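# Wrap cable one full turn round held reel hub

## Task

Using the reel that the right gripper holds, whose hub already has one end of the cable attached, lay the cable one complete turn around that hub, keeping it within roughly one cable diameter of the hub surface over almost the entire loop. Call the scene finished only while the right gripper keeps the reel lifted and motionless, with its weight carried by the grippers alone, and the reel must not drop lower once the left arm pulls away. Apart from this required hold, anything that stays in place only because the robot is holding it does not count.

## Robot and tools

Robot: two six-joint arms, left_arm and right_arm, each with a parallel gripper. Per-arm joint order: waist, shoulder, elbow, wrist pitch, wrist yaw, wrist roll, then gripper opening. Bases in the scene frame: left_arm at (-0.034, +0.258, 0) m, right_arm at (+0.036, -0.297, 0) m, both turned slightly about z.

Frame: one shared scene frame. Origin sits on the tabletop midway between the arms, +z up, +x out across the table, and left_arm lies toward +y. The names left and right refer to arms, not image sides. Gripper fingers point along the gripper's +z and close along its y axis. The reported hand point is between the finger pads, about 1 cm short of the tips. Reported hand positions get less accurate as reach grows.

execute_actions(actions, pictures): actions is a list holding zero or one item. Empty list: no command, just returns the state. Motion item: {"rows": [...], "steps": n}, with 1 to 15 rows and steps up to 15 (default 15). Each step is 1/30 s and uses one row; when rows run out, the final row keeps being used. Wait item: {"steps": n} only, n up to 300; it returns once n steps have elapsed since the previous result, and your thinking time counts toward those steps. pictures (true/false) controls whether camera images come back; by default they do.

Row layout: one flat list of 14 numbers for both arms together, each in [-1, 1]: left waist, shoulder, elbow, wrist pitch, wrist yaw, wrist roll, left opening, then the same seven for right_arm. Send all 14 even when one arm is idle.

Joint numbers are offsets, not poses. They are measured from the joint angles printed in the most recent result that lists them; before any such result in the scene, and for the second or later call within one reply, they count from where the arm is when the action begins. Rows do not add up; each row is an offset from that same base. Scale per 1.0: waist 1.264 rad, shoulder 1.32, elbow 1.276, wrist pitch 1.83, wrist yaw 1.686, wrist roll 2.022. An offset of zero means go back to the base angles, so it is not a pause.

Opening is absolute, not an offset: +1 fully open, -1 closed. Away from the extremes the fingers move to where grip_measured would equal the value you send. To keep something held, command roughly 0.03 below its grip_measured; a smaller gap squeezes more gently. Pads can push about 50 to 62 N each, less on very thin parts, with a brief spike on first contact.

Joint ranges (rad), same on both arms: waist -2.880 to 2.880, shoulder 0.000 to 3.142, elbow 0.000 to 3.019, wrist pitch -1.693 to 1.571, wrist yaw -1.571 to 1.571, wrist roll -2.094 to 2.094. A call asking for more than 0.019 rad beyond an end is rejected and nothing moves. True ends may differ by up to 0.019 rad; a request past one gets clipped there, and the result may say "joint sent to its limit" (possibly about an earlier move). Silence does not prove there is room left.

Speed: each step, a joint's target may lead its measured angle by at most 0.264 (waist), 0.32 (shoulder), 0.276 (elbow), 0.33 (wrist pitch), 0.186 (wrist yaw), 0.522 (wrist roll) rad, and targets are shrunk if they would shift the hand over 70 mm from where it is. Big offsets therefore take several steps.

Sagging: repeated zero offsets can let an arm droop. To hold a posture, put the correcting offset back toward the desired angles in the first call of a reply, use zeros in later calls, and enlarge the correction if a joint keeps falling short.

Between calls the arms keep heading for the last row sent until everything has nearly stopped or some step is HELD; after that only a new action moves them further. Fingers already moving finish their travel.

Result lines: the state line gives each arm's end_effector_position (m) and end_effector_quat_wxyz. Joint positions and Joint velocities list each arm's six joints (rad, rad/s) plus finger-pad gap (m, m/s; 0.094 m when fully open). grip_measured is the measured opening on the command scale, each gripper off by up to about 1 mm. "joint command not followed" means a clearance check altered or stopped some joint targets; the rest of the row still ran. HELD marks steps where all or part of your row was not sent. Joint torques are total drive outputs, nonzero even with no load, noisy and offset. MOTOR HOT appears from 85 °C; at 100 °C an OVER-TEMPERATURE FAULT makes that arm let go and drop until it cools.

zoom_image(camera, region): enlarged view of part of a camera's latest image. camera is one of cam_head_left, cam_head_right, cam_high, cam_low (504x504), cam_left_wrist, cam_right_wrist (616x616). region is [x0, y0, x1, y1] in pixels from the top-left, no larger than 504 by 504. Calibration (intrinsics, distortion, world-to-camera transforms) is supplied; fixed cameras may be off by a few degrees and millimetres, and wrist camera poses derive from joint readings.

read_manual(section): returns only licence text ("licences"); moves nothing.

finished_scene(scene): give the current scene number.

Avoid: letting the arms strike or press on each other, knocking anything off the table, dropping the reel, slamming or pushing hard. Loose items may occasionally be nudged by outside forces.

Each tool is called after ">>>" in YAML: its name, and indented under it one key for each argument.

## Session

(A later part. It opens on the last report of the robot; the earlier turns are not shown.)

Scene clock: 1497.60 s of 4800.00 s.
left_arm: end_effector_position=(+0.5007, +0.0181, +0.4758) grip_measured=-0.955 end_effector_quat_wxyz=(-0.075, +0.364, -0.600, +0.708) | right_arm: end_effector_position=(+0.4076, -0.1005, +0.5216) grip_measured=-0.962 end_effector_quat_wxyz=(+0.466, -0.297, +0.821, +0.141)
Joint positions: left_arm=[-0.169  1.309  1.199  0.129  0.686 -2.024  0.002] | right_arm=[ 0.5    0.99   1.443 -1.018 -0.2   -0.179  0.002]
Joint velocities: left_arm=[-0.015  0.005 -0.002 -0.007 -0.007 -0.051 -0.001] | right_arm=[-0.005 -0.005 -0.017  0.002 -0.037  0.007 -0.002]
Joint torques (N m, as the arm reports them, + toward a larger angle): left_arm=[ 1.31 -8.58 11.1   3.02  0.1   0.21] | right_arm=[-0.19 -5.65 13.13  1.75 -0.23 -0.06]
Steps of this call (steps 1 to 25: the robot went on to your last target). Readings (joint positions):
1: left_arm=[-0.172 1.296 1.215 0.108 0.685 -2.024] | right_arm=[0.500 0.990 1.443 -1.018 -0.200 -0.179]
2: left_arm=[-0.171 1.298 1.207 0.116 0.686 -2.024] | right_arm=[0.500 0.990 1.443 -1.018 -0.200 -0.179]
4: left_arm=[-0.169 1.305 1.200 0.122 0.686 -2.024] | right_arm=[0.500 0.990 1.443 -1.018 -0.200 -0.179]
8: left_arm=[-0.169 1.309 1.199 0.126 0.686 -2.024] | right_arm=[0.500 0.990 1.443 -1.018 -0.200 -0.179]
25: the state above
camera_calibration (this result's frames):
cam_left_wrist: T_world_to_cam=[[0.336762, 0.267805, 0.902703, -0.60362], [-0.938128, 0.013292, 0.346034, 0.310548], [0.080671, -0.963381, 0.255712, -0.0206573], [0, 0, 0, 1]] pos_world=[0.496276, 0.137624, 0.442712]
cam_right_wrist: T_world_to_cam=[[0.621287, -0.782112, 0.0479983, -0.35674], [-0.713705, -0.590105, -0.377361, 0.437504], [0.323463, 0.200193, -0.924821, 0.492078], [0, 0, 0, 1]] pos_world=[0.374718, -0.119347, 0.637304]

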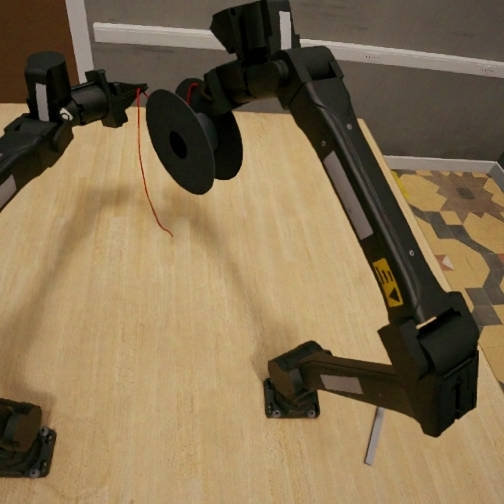

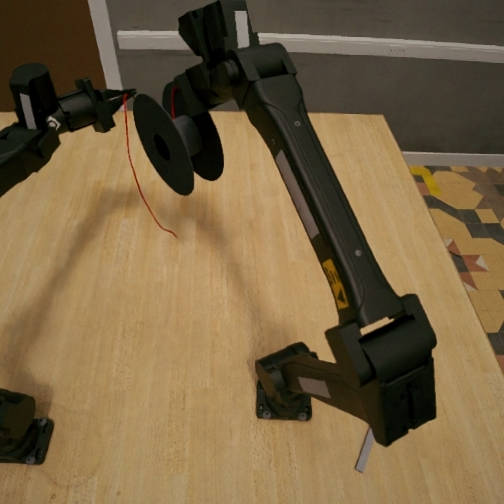

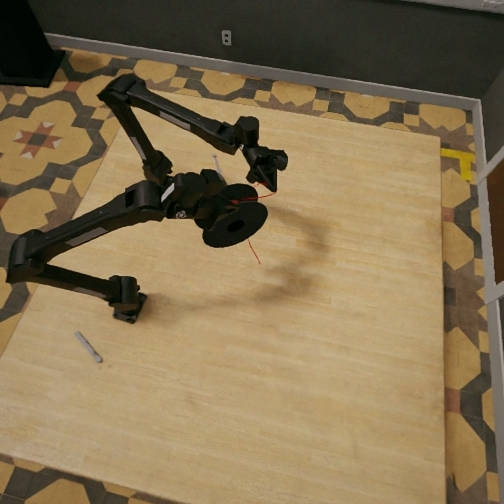

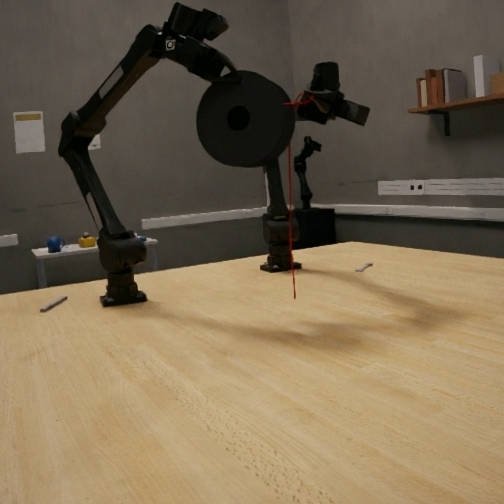

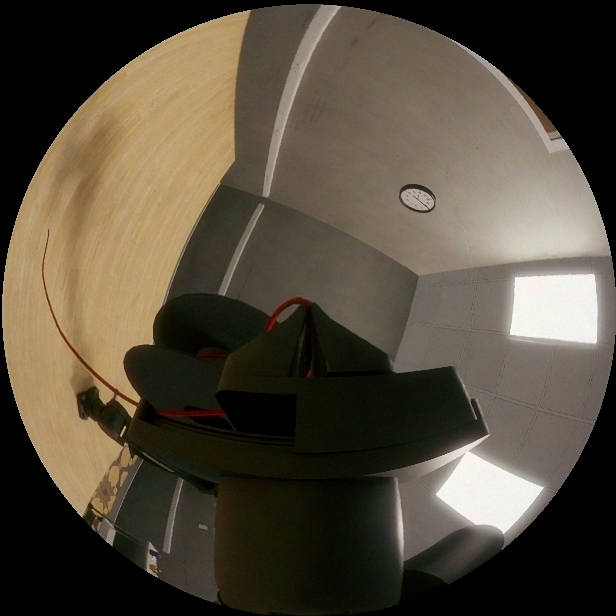

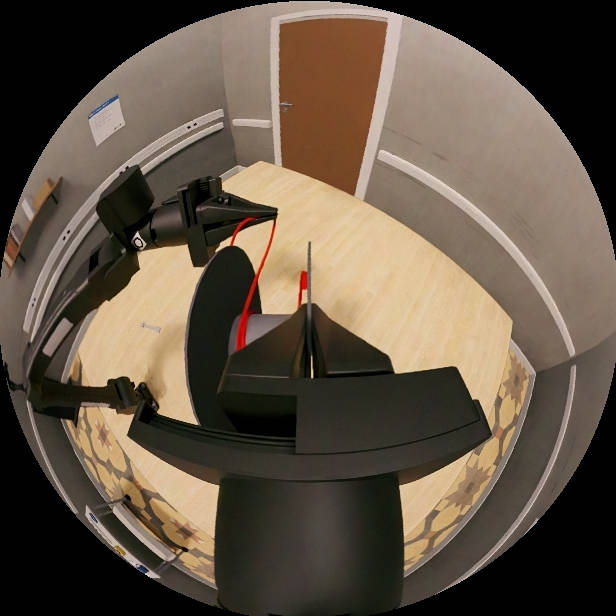

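>>> execute_actions:
  actions:
    - {"rows": [[-0.001,0.003,-0.009,0.008,-0.002,0,-0.985,0,0,0.016,0,0,0,-1],[-0.002,0.005,-0.019,0.017,-0.003,0,-0.985,0,0,0.016,0,0,0,-1],[-0.004,0.008,-0.028,0.025,-0.005,0,-0.985,0,0,0.016,0,0,0,-1],[-0.005,0.011,-0.037,0.034,-0.006,0,-0.985,0,0,0.016,0,0,0,-1],[-0.006,0.013,-0.047,0.042,-0.008,0,-0.985,0,0,0.016,0,0,0,-1],[-0.007,0.016,-0.056,0.051,-0.01,0,-0.985,0,0,0.016,0,0,0,-1],[-0.009,0.019,-0.065,0.059,-0.011,0,-0.985,0,0,0.016,0,0,0,-1],[-0.01,0.021,-0.075,0.068,-0.013,0,-0.985,0,0,0.016,0,0,0,-1],[-0.011,0.024,-0.084,0.076,-0.014,0,-0.985,0,0,0.016,0,0,0,-1],[-0.012,0.027,-0.093,0.085,-0.016,0,-0.985,0,0,0.016,0,0,0,-1],[-0.014,0.029,-0.103,0.093,-0.018,0,-0.985,0,0,0.016,0,0,0,-1],[-0.015,0.032,-0.112,0.102,-0.019,0,-0.985,0,0,0.016,0,0,0,-1],[-0.016,0.035,-0.121,0.11,-0.021,0,-0.985,0,0,0.016,0,0,0,-1],[-0.017,0.037,-0.131,0.119,-0.022,0,-0.985,0,0,0.016,0,0,0,-1],[-0.0186,0.04,-0.14,0.127,-0.024,0,-0.985,0,0,0.016,0,0,0,-1]]}
  pictures: false

>>> execute_actions:
  actions:
    - {"steps": 25}

Scene clock: 1512.73 s of 4800.00 s.
left_arm: end_effector_position=(+0.4979, +0.0168, +0.4135) grip_measured=-0.955 end_effector_quat_wxyz=(-0.084, +0.368, -0.595, +0.710) | right_arm: end_effector_position=(+0.4078, -0.1007, +0.5215) grip_measured=-0.962 end_effector_quat_wxyz=(+0.467, -0.297, +0.821, +0.140)
Joint positions: left_arm=[-0.18   1.33   1.048  0.309  0.655 -2.024  0.002] | right_arm=[ 0.5    0.99   1.443 -1.018 -0.198 -0.179  0.002]
Joint velocities: left_arm=[-0.083  0.112 -0.33   0.466 -0.037 -0.022  0.   ] | right_arm=[-0.005 -0.005 -0.002  0.007  0.095  0.007 -0.001]
Joint torques (N m, as the arm reports them, + toward a larger angle): left_arm=[-0.29 -7.71 10.11  2.84 -0.31  0.21] | right_arm=[-0.43 -5.94 13.13  1.61 -0.3  -0.04]
Steps of this call (steps 1 to 15: the robot went on to your last target; steps 16 to 439: nothing new was sent; steps 440 to 454: all 15 steps of this action). Readings (joint positions):
440: left_arm=[-0.169 1.309 1.198 0.129 0.686 -2.024] | right_arm=[0.500 0.990 1.443 -1.018 -0.200 -0.179]
441: left_arm=[-0.169 1.309 1.196 0.131 0.686 -2.024] | right_arm=[0.500 0.990 1.443 -1.018 -0.200 -0.179]
443: left_arm=[-0.169 1.309 1.183 0.148 0.682 -2.024] | right_arm=[0.500 0.990 1.443 -1.018 -0.199 -0.179]
447: left_arm=[-0.169 1.310 1.133 0.201 0.671 -2.024] | right_arm=[0.500 0.990 1.443 -1.018 -0.199 -0.179]
454: the state above

Scene clock: 1513.57 s of 4800.00 s.
left_arm: end_effector_position=(+0.4971, +0.0121, +0.3979) grip_measured=-0.955 end_effector_quat_wxyz=(-0.080, +0.369, -0.597, +0.708) | right_arm: end_effector_position=(+0.4090, -0.1005, +0.5203) grip_measured=-0.962 end_effector_quat_wxyz=(+0.465, -0.297, +0.822, +0.140)
Joint positions: left_arm=[-0.189  1.344  1.023  0.339  0.651 -2.024  0.002] | right_arm=[ 0.5    0.993  1.443 -1.018 -0.196 -0.179  0.002]
Joint velocities: left_arm=[ 0.015 -0.005  0.002 -0.017 -0.051  0.022 -0.   ] | right_arm=[-0.005  0.015  0.007  0.002  0.051  0.051 -0.001]
Joint torques (N m, as the arm reports them, + toward a larger angle): left_arm=[-0.17 -8.52 10.56  2.88 -0.21  0.21] | right_arm=[-1.07 -6.7  13.14  1.46 -0.34 -0.05]
Steps of this call (steps 1 to 25: the robot went on to your last target). Readings (joint positions):
1: left_arm=[-0.182 1.334 1.038 0.321 0.654 -2.024] | right_arm=[0.500 0.990 1.443 -1.018 -0.198 -0.179]
2: left_arm=[-0.184 1.337 1.030 0.328 0.654 -2.024] | right_arm=[0.500 0.990 1.443 -1.018 -0.197 -0.179]
4: left_arm=[-0.188 1.342 1.023 0.334 0.654 -2.024] | right_arm=[0.500 0.991 1.443 -1.018 -0.196 -0.179]
8: left_arm=[-0.189 1.344 1.023 0.339 0.652 -2.024] | right_arm=[0.500 0.993 1.443 -1.018 -0.196 -0.179]
25: the state above
camera_calibration (this result's frames):
cam_left_wrist: T_world_to_cam=[[0.333781, 0.273247, 0.902178, -0.528939], [-0.937782, -0.000888656, 0.347223, 0.333779], [0.0956794, -0.961943, 0.25595, -0.0138473], [0, 0, 0, 1]] pos_world=[0.490887, 0.131507, 0.364846]
cam_right_wrist: T_world_to_cam=[[0.61912, -0.783767, 0.0489801, -0.357365], [-0.716193, -0.589124, -0.374168, 0.437472], [0.322116, 0.196575, -0.926067, 0.49128], [0, 0, 0, 1]] pos_world=[0.376317, -0.118939, 0.636149]

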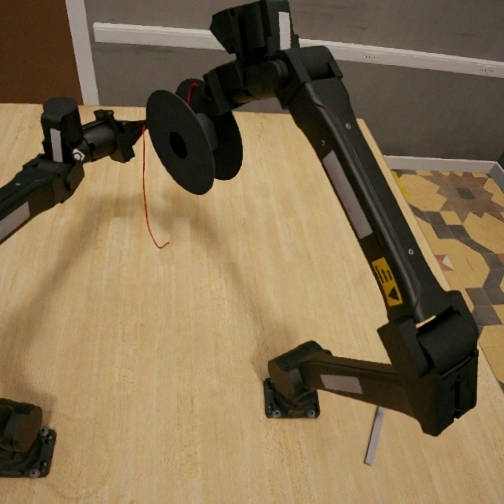

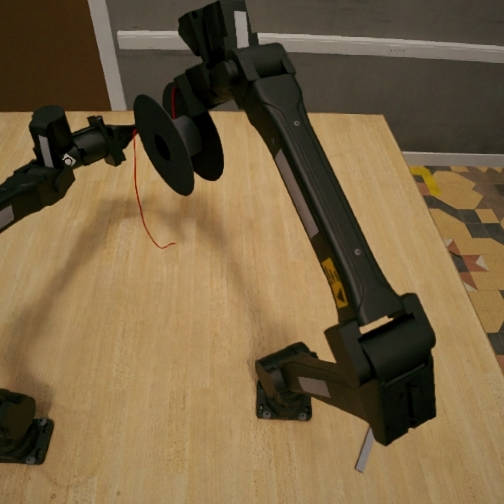

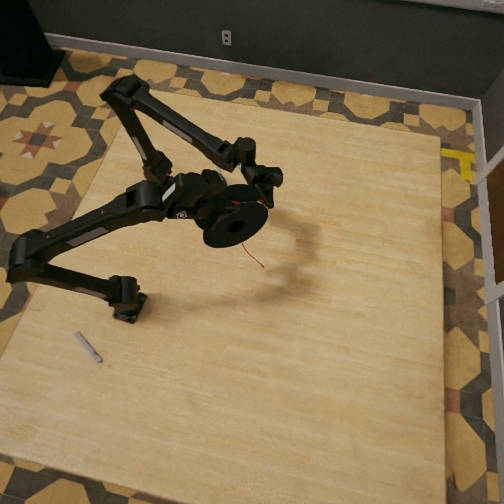

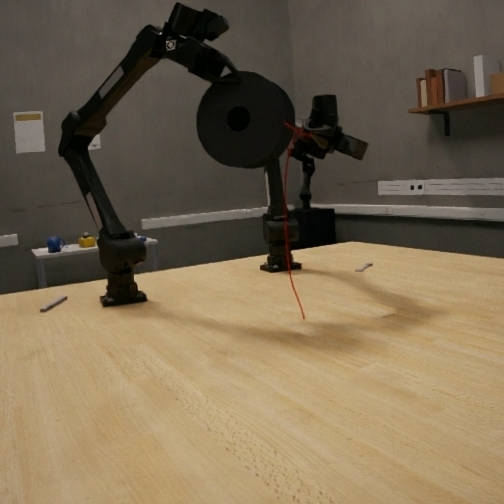

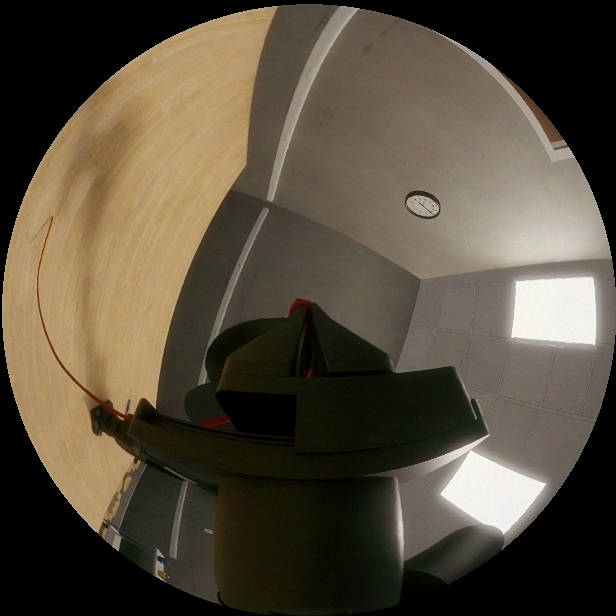

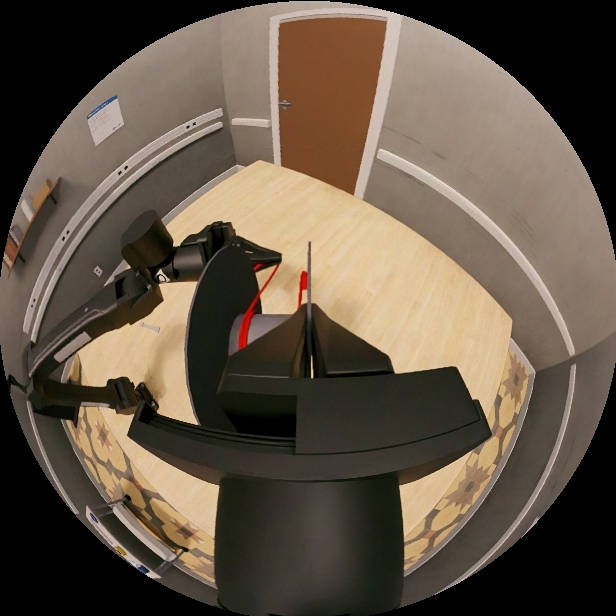

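>>> zoom_image:
  camera: "cam_right_wrist"
  region: [170, 210, 350, 380]

>>> zoom_image:
  camera: "cam_low"
  region: [190, 60, 380, 240]

>>> zoom_image:
  camera: "cam_high"
  region: [180, 130, 320, 280]

Region (170, 210, 350, 380) of cam_right_wrist's 616x616 image, scaled by 2.800, with more detail than that image has.

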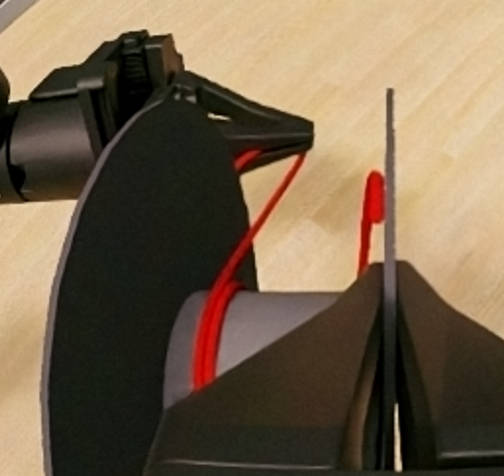

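Region (190, 60, 380, 240) of cam_low's 504x504 image, scaled by 2.653, with more detail than that image has; it fills the top 477 rows of this view, and the rest is white.

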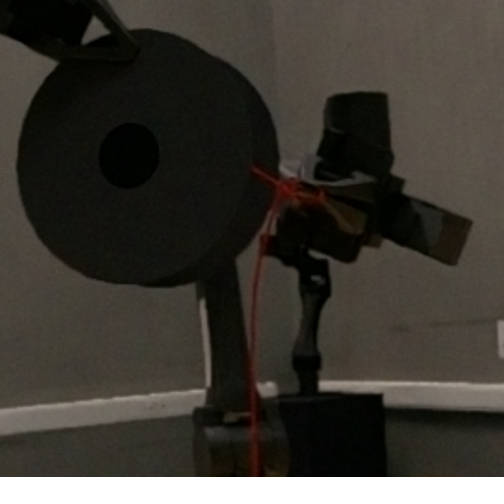

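Region (180, 130, 320, 280) of cam_high's 504x504 image, scaled by 3.360, with more detail than that image has; it fills the left 470 columns of this view, and the rest is white.

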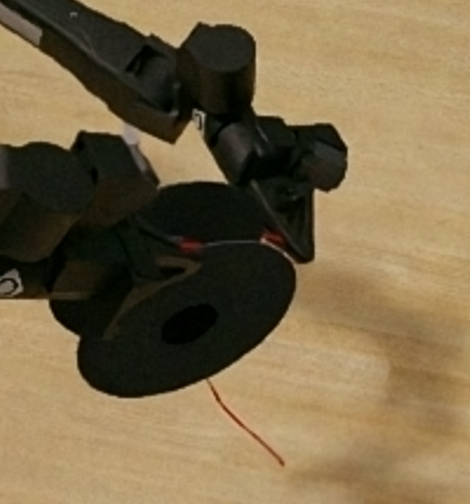

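>>> execute_actions:
  actions:
    - {"rows": [[0,0,0.01,0,0,0,-0.93,0,0,0.016,0,0,0,-1],[0,0,0.01,0,0,0,-0.88,0,0,0.016,0,0,0,-1],[0,0,0.01,0,0,0,-0.82,0,0,0.016,0,0,0,-1],[0,0,0.01,0,0,0,-0.76,0,0,0.016,0,0,0,-1],[0,0,0.01,0,0,0,-0.7,0,0,0.016,0,0,0,-1],[0,0,0.01,0,0,0,-0.64,0,0,0.016,0,0,0,-1],[0,0,0.01,0,0,0,-0.58,0,0,0.016,0,0,0,-1],[0,0,0.01,0,0,0,-0.52,0,0,0.016,0,0,0,-1],[0,0,0.01,0,0,0,-0.5,0,0,0.016,0,0,0,-1]], "steps": 15}
  pictures: false

>>> execute_actions:
  actions:
    - {"steps": 20}

>>> zoom_image:
  camera: "cam_right_wrist"
  region: [170, 210, 350, 380]

>>> zoom_image:
  camera: "cam_low"
  region: [190, 60, 380, 240]

Scene clock: 1572.77 s of 4800.00 s.
left_arm: end_effector_position=(+0.4970, +0.0120, +0.3979) grip_measured=-0.502 end_effector_quat_wxyz=(-0.079, +0.369, -0.597, +0.708) | right_arm: end_effector_position=(+0.4092, -0.1008, +0.5202) grip_measured=-0.962 end_effector_quat_wxyz=(+0.466, -0.296, +0.822, +0.139)
Joint positions: left_arm=[-0.189  1.344  1.023  0.339  0.652 -2.024  0.023] | right_arm=[ 0.5    0.993  1.443 -1.018 -0.194 -0.179  0.002]
Joint velocities: left_arm=[-0.005 -0.015 -0.012  0.007  0.007 -0.037 -0.   ] | right_arm=[-0.005  0.005 -0.007 -0.002 -0.022  0.037 -0.   ]
Joint torques (N m, as the arm reports them, + toward a larger angle): left_arm=[ 0.1  -9.99 11.81  1.95  0.02  0.21] | right_arm=[-0.88 -6.86 13.1   1.53 -0.3  -0.01]
Steps of this call (steps 1 to 15: the robot went on to your last target; steps 16 to 210: nothing new was sent; then 51.70 s passed at rest; steps 211 to 225: all 15 steps of this action). Readings (joint positions):
211: left_arm=[-0.189 1.344 1.023 0.339 0.652 -2.024] | right_arm=[0.500 0.993 1.443 -1.018 -0.196 -0.179]
212: left_arm=[-0.189 1.344 1.023 0.339 0.652 -2.024] | right_arm=[0.500 0.993 1.443 -1.018 -0.195 -0.179]
214: left_arm=[-0.189 1.344 1.023 0.339 0.652 -2.024] | right_arm=[0.500 0.993 1.443 -1.018 -0.195 -0.179]
218: left_arm=[-0.189 1.344 1.023 0.339 0.652 -2.024] | right_arm=[0.500 0.993 1.443 -1.018 -0.195 -0.179]
225: the state above

Scene clock: 1573.43 s of 4800.00 s.
left_arm: end_effector_position=(+0.4970, +0.0120, +0.3979) grip_measured=-0.502 end_effector_quat_wxyz=(-0.079, +0.369, -0.597, +0.708) | right_arm: end_effector_position=(+0.4092, -0.1008, +0.5202) grip_measured=-0.962 end_effector_quat_wxyz=(+0.466, -0.296, +0.822, +0.139)
Joint positions: left_arm=[-0.189  1.344  1.023  0.339  0.652 -2.024  0.023] | right_arm=[ 0.5    0.993  1.443 -1.018 -0.194 -0.179  0.002]
Joint velocities: left_arm=[-0.015 -0.005 -0.017 -0.017  0.007 -0.095 -0.   ] | right_arm=[ 0.005 -0.015  0.007 -0.012 -0.11   0.007 -0.   ]
Joint torques (N m, as the arm reports them, + toward a larger angle): left_arm=[ 0.23 -9.92 11.81  1.94  0.03  0.21] | right_arm=[-0.42 -6.35 13.15  1.52 -0.33  0.  ]
Steps of this call (steps 1 to 15: the robot went on to your last target; steps 16 to 20: nothing new was sent). Readings (joint positions):
1: left_arm=[-0.189 1.344 1.023 0.339 0.652 -2.024] | right_arm=[0.500 0.993 1.443 -1.018 -0.194 -0.179]
2: left_arm=[-0.189 1.344 1.023 0.339 0.652 -2.024] | right_arm=[0.500 0.993 1.443 -1.018 -0.194 -0.179]
4: left_arm=[-0.189 1.344 1.023 0.339 0.652 -2.024] | right_arm=[0.500 0.993 1.443 -1.018 -0.194 -0.179]
8: left_arm=[-0.189 1.344 1.023 0.339 0.652 -2.024] | right_arm=[0.500 0.993 1.443 -1.018 -0.194 -0.179]
20: the state above
All arms were judged still, so your last target was given up. Only a new action makes them travel on or press farther. Fingers that are still opening or closing keep moving.
camera_calibration (this result's frames):
cam_left_wrist: T_world_to_cam=[[0.333986, 0.27298, 0.902183, -0.528982], [-0.937784, -0.000177965, 0.34722, 0.333676], [0.0949447, -0.96202, 0.255937, -0.0135438], [0, 0, 0, 1]] pos_world=[0.490875, 0.131432, 0.364846]
cam_right_wrist: T_world_to_cam=[[0.617988, -0.784577, 0.0502939, -0.357989], [-0.716797, -0.588567, -0.373887, 0.437581], [0.322945, 0.195007, -0.92611, 0.49077], [0, 0, 0, 1]] pos_world=[0.376399, -0.119028, 0.636118]

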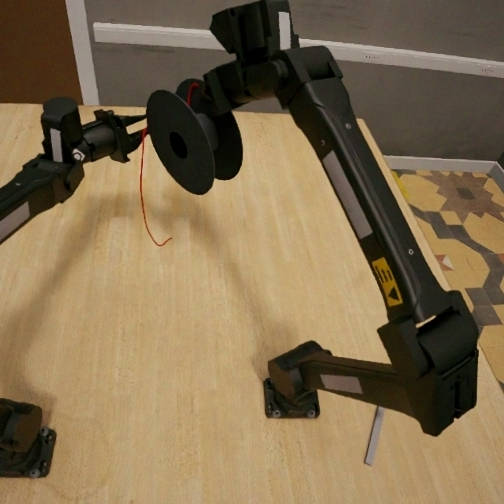

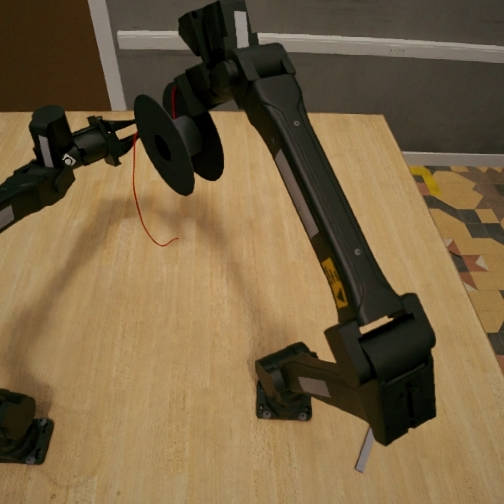

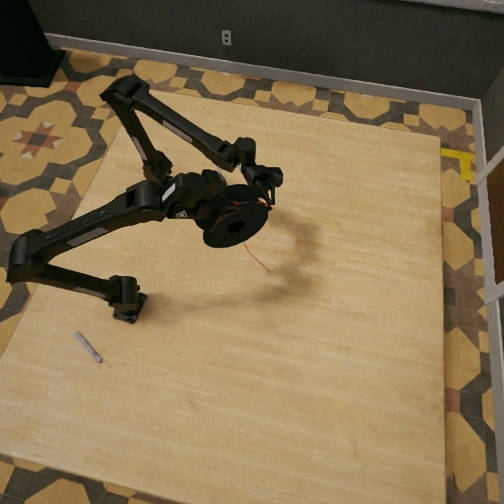

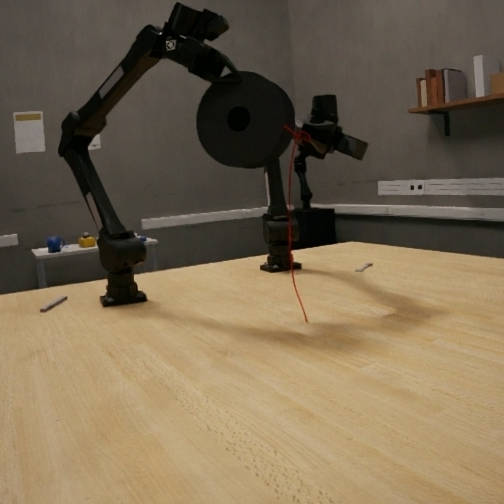

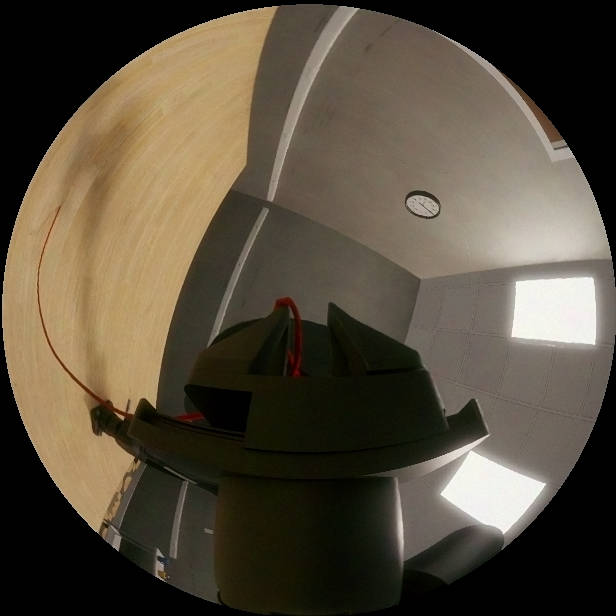

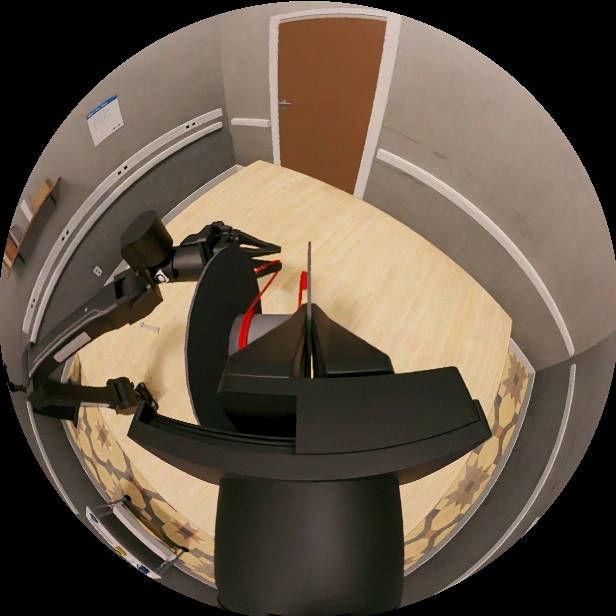

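Region (170, 210, 350, 380) of cam_right_wrist's 616x616 image, scaled by 2.800, with more detail than that image has.

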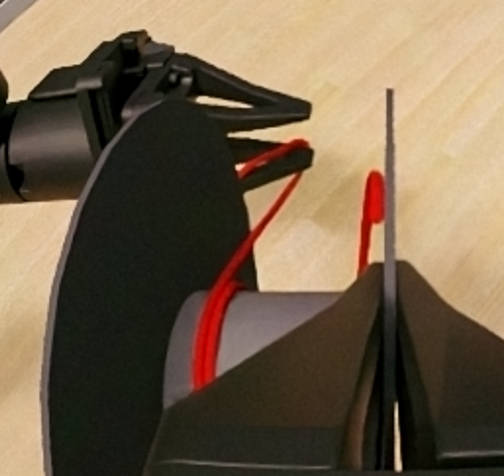

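Region (190, 60, 380, 240) of cam_low's 504x504 image, scaled by 2.653, with more detail than that image has; it fills the top 477 rows of this view, and the rest is white.

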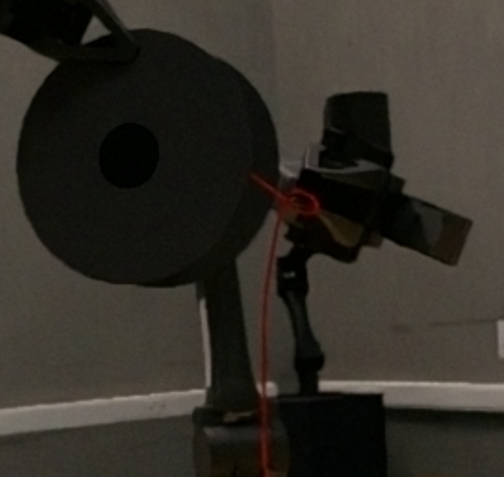

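>>> execute_actions:
  actions:
    - {"rows": [[0.004,-0.005,-0.004,0,0.003,0,-0.5,0,0,0.016,0,0,0,-1],[0.008,-0.01,-0.009,0,0.006,0,-0.5,0,0,0.016,0,0,0,-1],[0.013,-0.016,-0.013,0,0.008,0,-0.5,0,0,0.016,0,0,0,-1],[0.017,-0.021,-0.018,0,0.011,0,-0.5,0,0,0.016,0,0,0,-1],[0.021,-0.026,-0.022,0,0.014,0,-0.5,0,0,0.016,0,0,0,-1],[0.025,-0.031,-0.027,0,0.017,0,-0.5,0,0,0.016,0,0,0,-1],[0.029,-0.036,-0.031,0,0.02,0,-0.5,0,0,0.016,0,0,0,-1],[0.034,-0.042,-0.036,0,0.022,0,-0.5,0,0,0.016,0,0,0,-1],[0.038,-0.047,-0.04,0,0.025,0,-0.5,0,0,0.016,0,0,0,-1],[0.042,-0.052,-0.045,0,0.028,0,-0.5,0,0,0.016,0,0,0,-1]], "steps": 15}
  pictures: false

>>> execute_actions:
  actions:
    - {"steps": 25}

>>> zoom_image:
  camera: "cam_right_wrist"
  region: [150, 200, 350, 380]

>>> zoom_image:
  camera: "cam_low"
  region: [190, 60, 380, 240]

Scene clock: 1588.27 s of 4800.00 s.
left_arm: end_effector_position=(+0.4809, +0.0362, +0.3987) grip_measured=-0.502 end_effector_quat_wxyz=(-0.081, +0.368, -0.597, +0.709) | right_arm: end_effector_position=(+0.4092, -0.1009, +0.5202) grip_measured=-0.962 end_effector_quat_wxyz=(+0.466, -0.296, +0.822, +0.138)
Joint positions: left_arm=[-0.143  1.287  0.97   0.339  0.696 -2.024  0.023] | right_arm=[ 0.5    0.993  1.443 -1.018 -0.194 -0.179  0.002]
Joint velocities: left_arm=[ 0.015 -0.063 -0.012 -0.007 -0.022 -0.037  0.001] | right_arm=[-0.024 -0.015 -0.002 -0.012 -0.066 -0.007 -0.   ]
Joint torques (N m, as the arm reports them, + toward a larger angle): left_arm=[ 0.79 -9.52 10.13  1.86  0.2   0.21] | right_arm=[-0.61 -6.3  13.13  1.62 -0.29 -0.08]
Steps of this call (steps 1 to 280: nothing new was sent; then 5.00 s passed at rest; steps 281 to 295: all 15 steps of this action). Readings (joint positions):
281: left_arm=[-0.189 1.344 1.023 0.339 0.654 -2.024] | right_arm=[0.500 0.993 1.443 -1.018 -0.194 -0.179]
282: left_arm=[-0.189 1.344 1.023 0.339 0.658 -2.024] | right_arm=[0.500 0.993 1.443 -1.018 -0.194 -0.179]
284: left_arm=[-0.188 1.342 1.019 0.339 0.665 -2.024] | right_arm=[0.500 0.993 1.443 -1.018 -0.194 -0.179]
288: left_arm=[-0.176 1.324 0.994 0.339 0.685 -2.024] | right_arm=[0.500 0.993 1.443 -1.018 -0.194 -0.179]
295: the state above

Scene clock: 1589.10 s of 4800.00 s.
left_arm: end_effector_position=(+0.4803, +0.0362, +0.3998) grip_measured=-0.502 end_effector_quat_wxyz=(-0.081, +0.367, -0.597, +0.709) | right_arm: end_effector_position=(+0.4092, -0.1009, +0.5202) grip_measured=-0.962 end_effector_quat_wxyz=(+0.466, -0.296, +0.822, +0.138)
Joint positions: left_arm=[-0.143  1.285  0.97   0.339  0.697 -2.024  0.023] | right_arm=[ 0.5    0.993  1.443 -1.018 -0.194 -0.179  0.002]
Joint velocities: left_arm=[-0.015  0.005  0.002 -0.012  0.007 -0.051 -0.001] | right_arm=[-0.005 -0.005  0.002 -0.007 -0.022 -0.066 -0.   ]
Joint torques (N m, as the arm reports them, + toward a larger angle): left_arm=[ 0.77 -9.61 10.23  1.94  0.15  0.21] | right_arm=[-0.55 -6.31 12.94  1.45 -0.23 -0.08]
Steps of this call (steps 1 to 15: the robot went on to your last target; steps 16 to 25: nothing new was sent). Readings (joint positions):
1: left_arm=[-0.143 1.285 0.970 0.339 0.697 -2.024] | right_arm=[0.500 0.993 1.443 -1.018 -0.194 -0.179]
2: left_arm=[-0.143 1.285 0.970 0.339 0.697 -2.024] | right_arm=[0.500 0.993 1.443 -1.018 -0.194 -0.179]
4: left_arm=[-0.143 1.285 0.970 0.339 0.697 -2.024] | right_arm=[0.500 0.993 1.443 -1.018 -0.194 -0.179]
8: left_arm=[-0.143 1.285 0.970 0.339 0.697 -2.024] | right_arm=[0.500 0.993 1.443 -1.018 -0.194 -0.179]
25: the state above
All arms were judged still, so your last target was given up. Only a new action makes them travel on or press farther. Fingers that are still opening or closing keep moving.
camera_calibration (this result's frames):
cam_left_wrist: T_world_to_cam=[[0.327875, 0.273727, 0.904197, -0.529532], [-0.940032, -0.000716961, 0.341086, 0.320912], [0.0940127, -0.961807, 0.257077, 0.010834], [0, 0, 0, 1]] pos_world=[0.474269, 0.155597, 0.366557]
cam_right_wrist: T_world_to_cam=[[0.617475, -0.784955, 0.0506902, -0.358153], [-0.717115, -0.588247, -0.373781, 0.437669], [0.32322, 0.19445, -0.926131, 0.490598], [0, 0, 0, 1]] pos_world=[0.376438, -0.119073, 0.636106]

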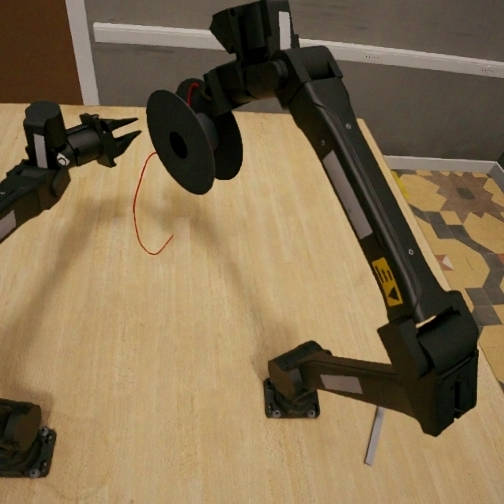

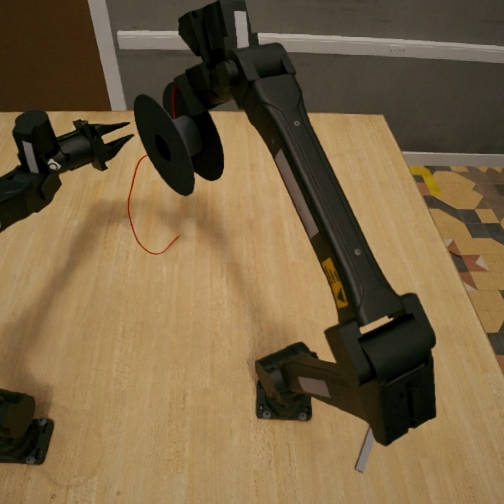

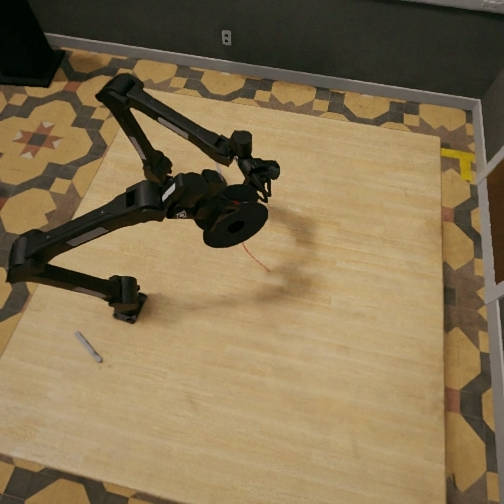

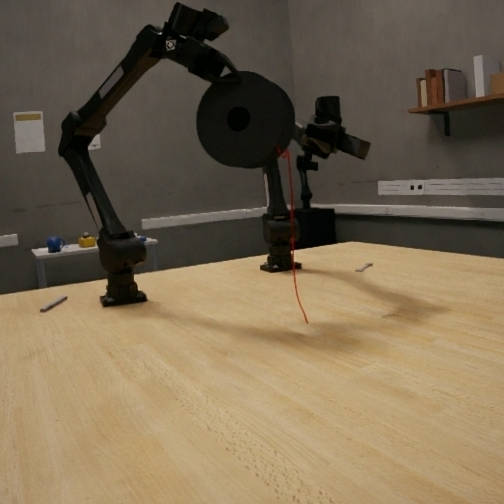

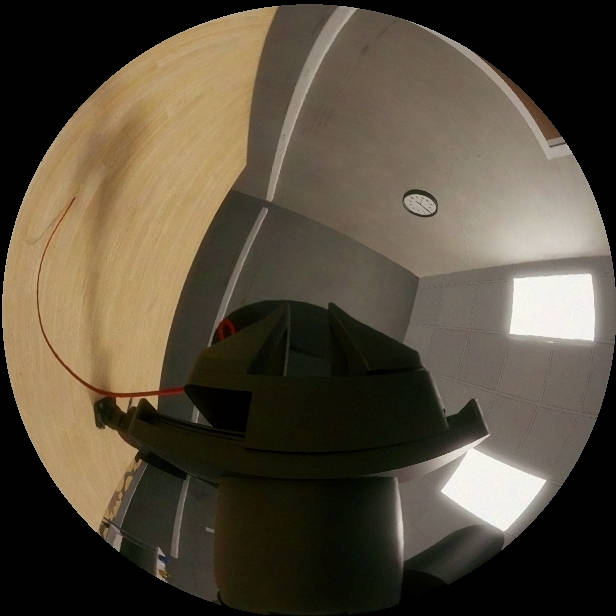

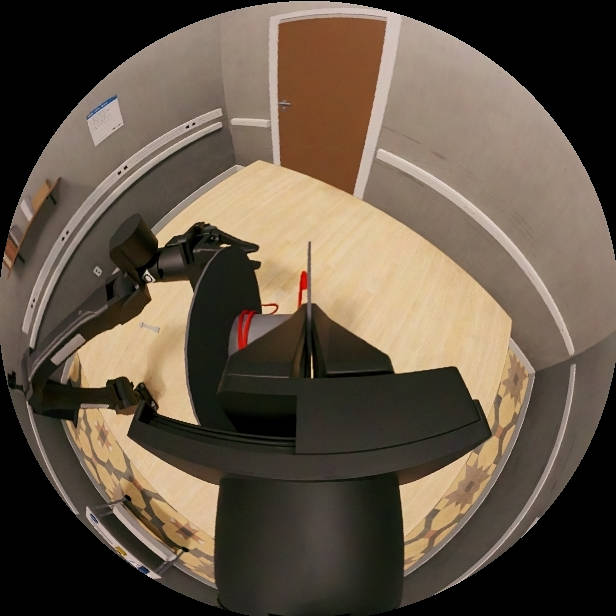

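Region (150, 200, 350, 380) of cam_right_wrist's 616x616 image, scaled by 2.520, with more detail than that image has; it fills the top 454 rows of this view, and the rest is white.

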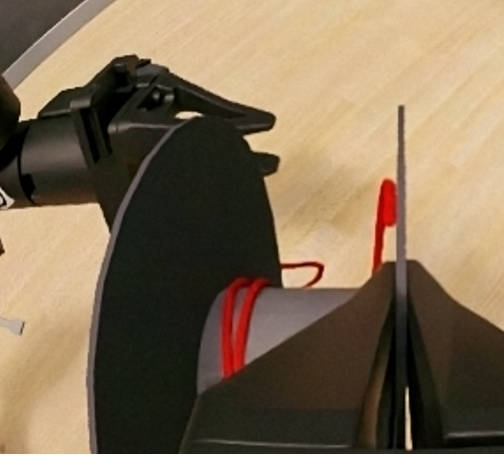

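Region (190, 60, 380, 240) of cam_low's 504x504 image, scaled by 2.653, with more detail than that image has; it fills the top 477 rows of this view, and the rest is white.

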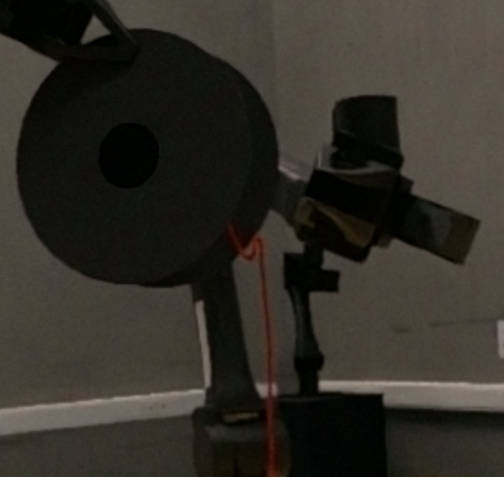

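>>> zoom_image:
  camera: "cam_head_left"
  region: [110, 70, 270, 270]

>>> zoom_image:
  camera: "cam_right_wrist"
  region: [210, 270, 320, 370]

>>> zoom_image:
  camera: "cam_left_wrist"
  region: [150, 260, 350, 420]

Region (110, 70, 270, 270) of cam_head_left's 504x504 image, scaled by 2.520, with more detail than that image has; it fills the left 403 columns of this view, and the rest is white.

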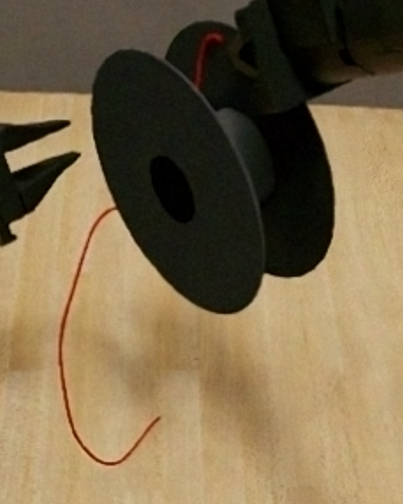

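Region (210, 270, 320, 370) of cam_right_wrist's 616x616 image, scaled by 4.582, with more detail than that image has; it fills the top 458 rows of this view, and the rest is white.

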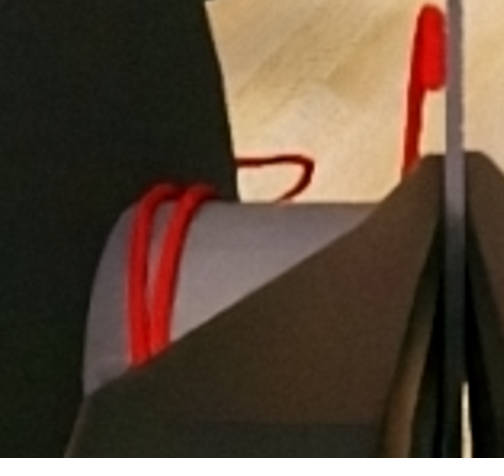

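Region (150, 260, 350, 420) of cam_left_wrist's 616x616 image, scaled by 2.520, with more detail than that image has; it fills the top 403 rows of this view, and the rest is white.

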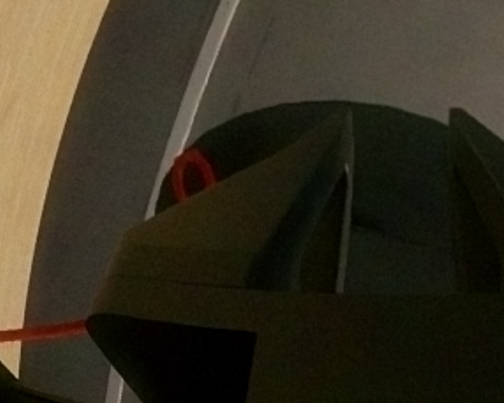

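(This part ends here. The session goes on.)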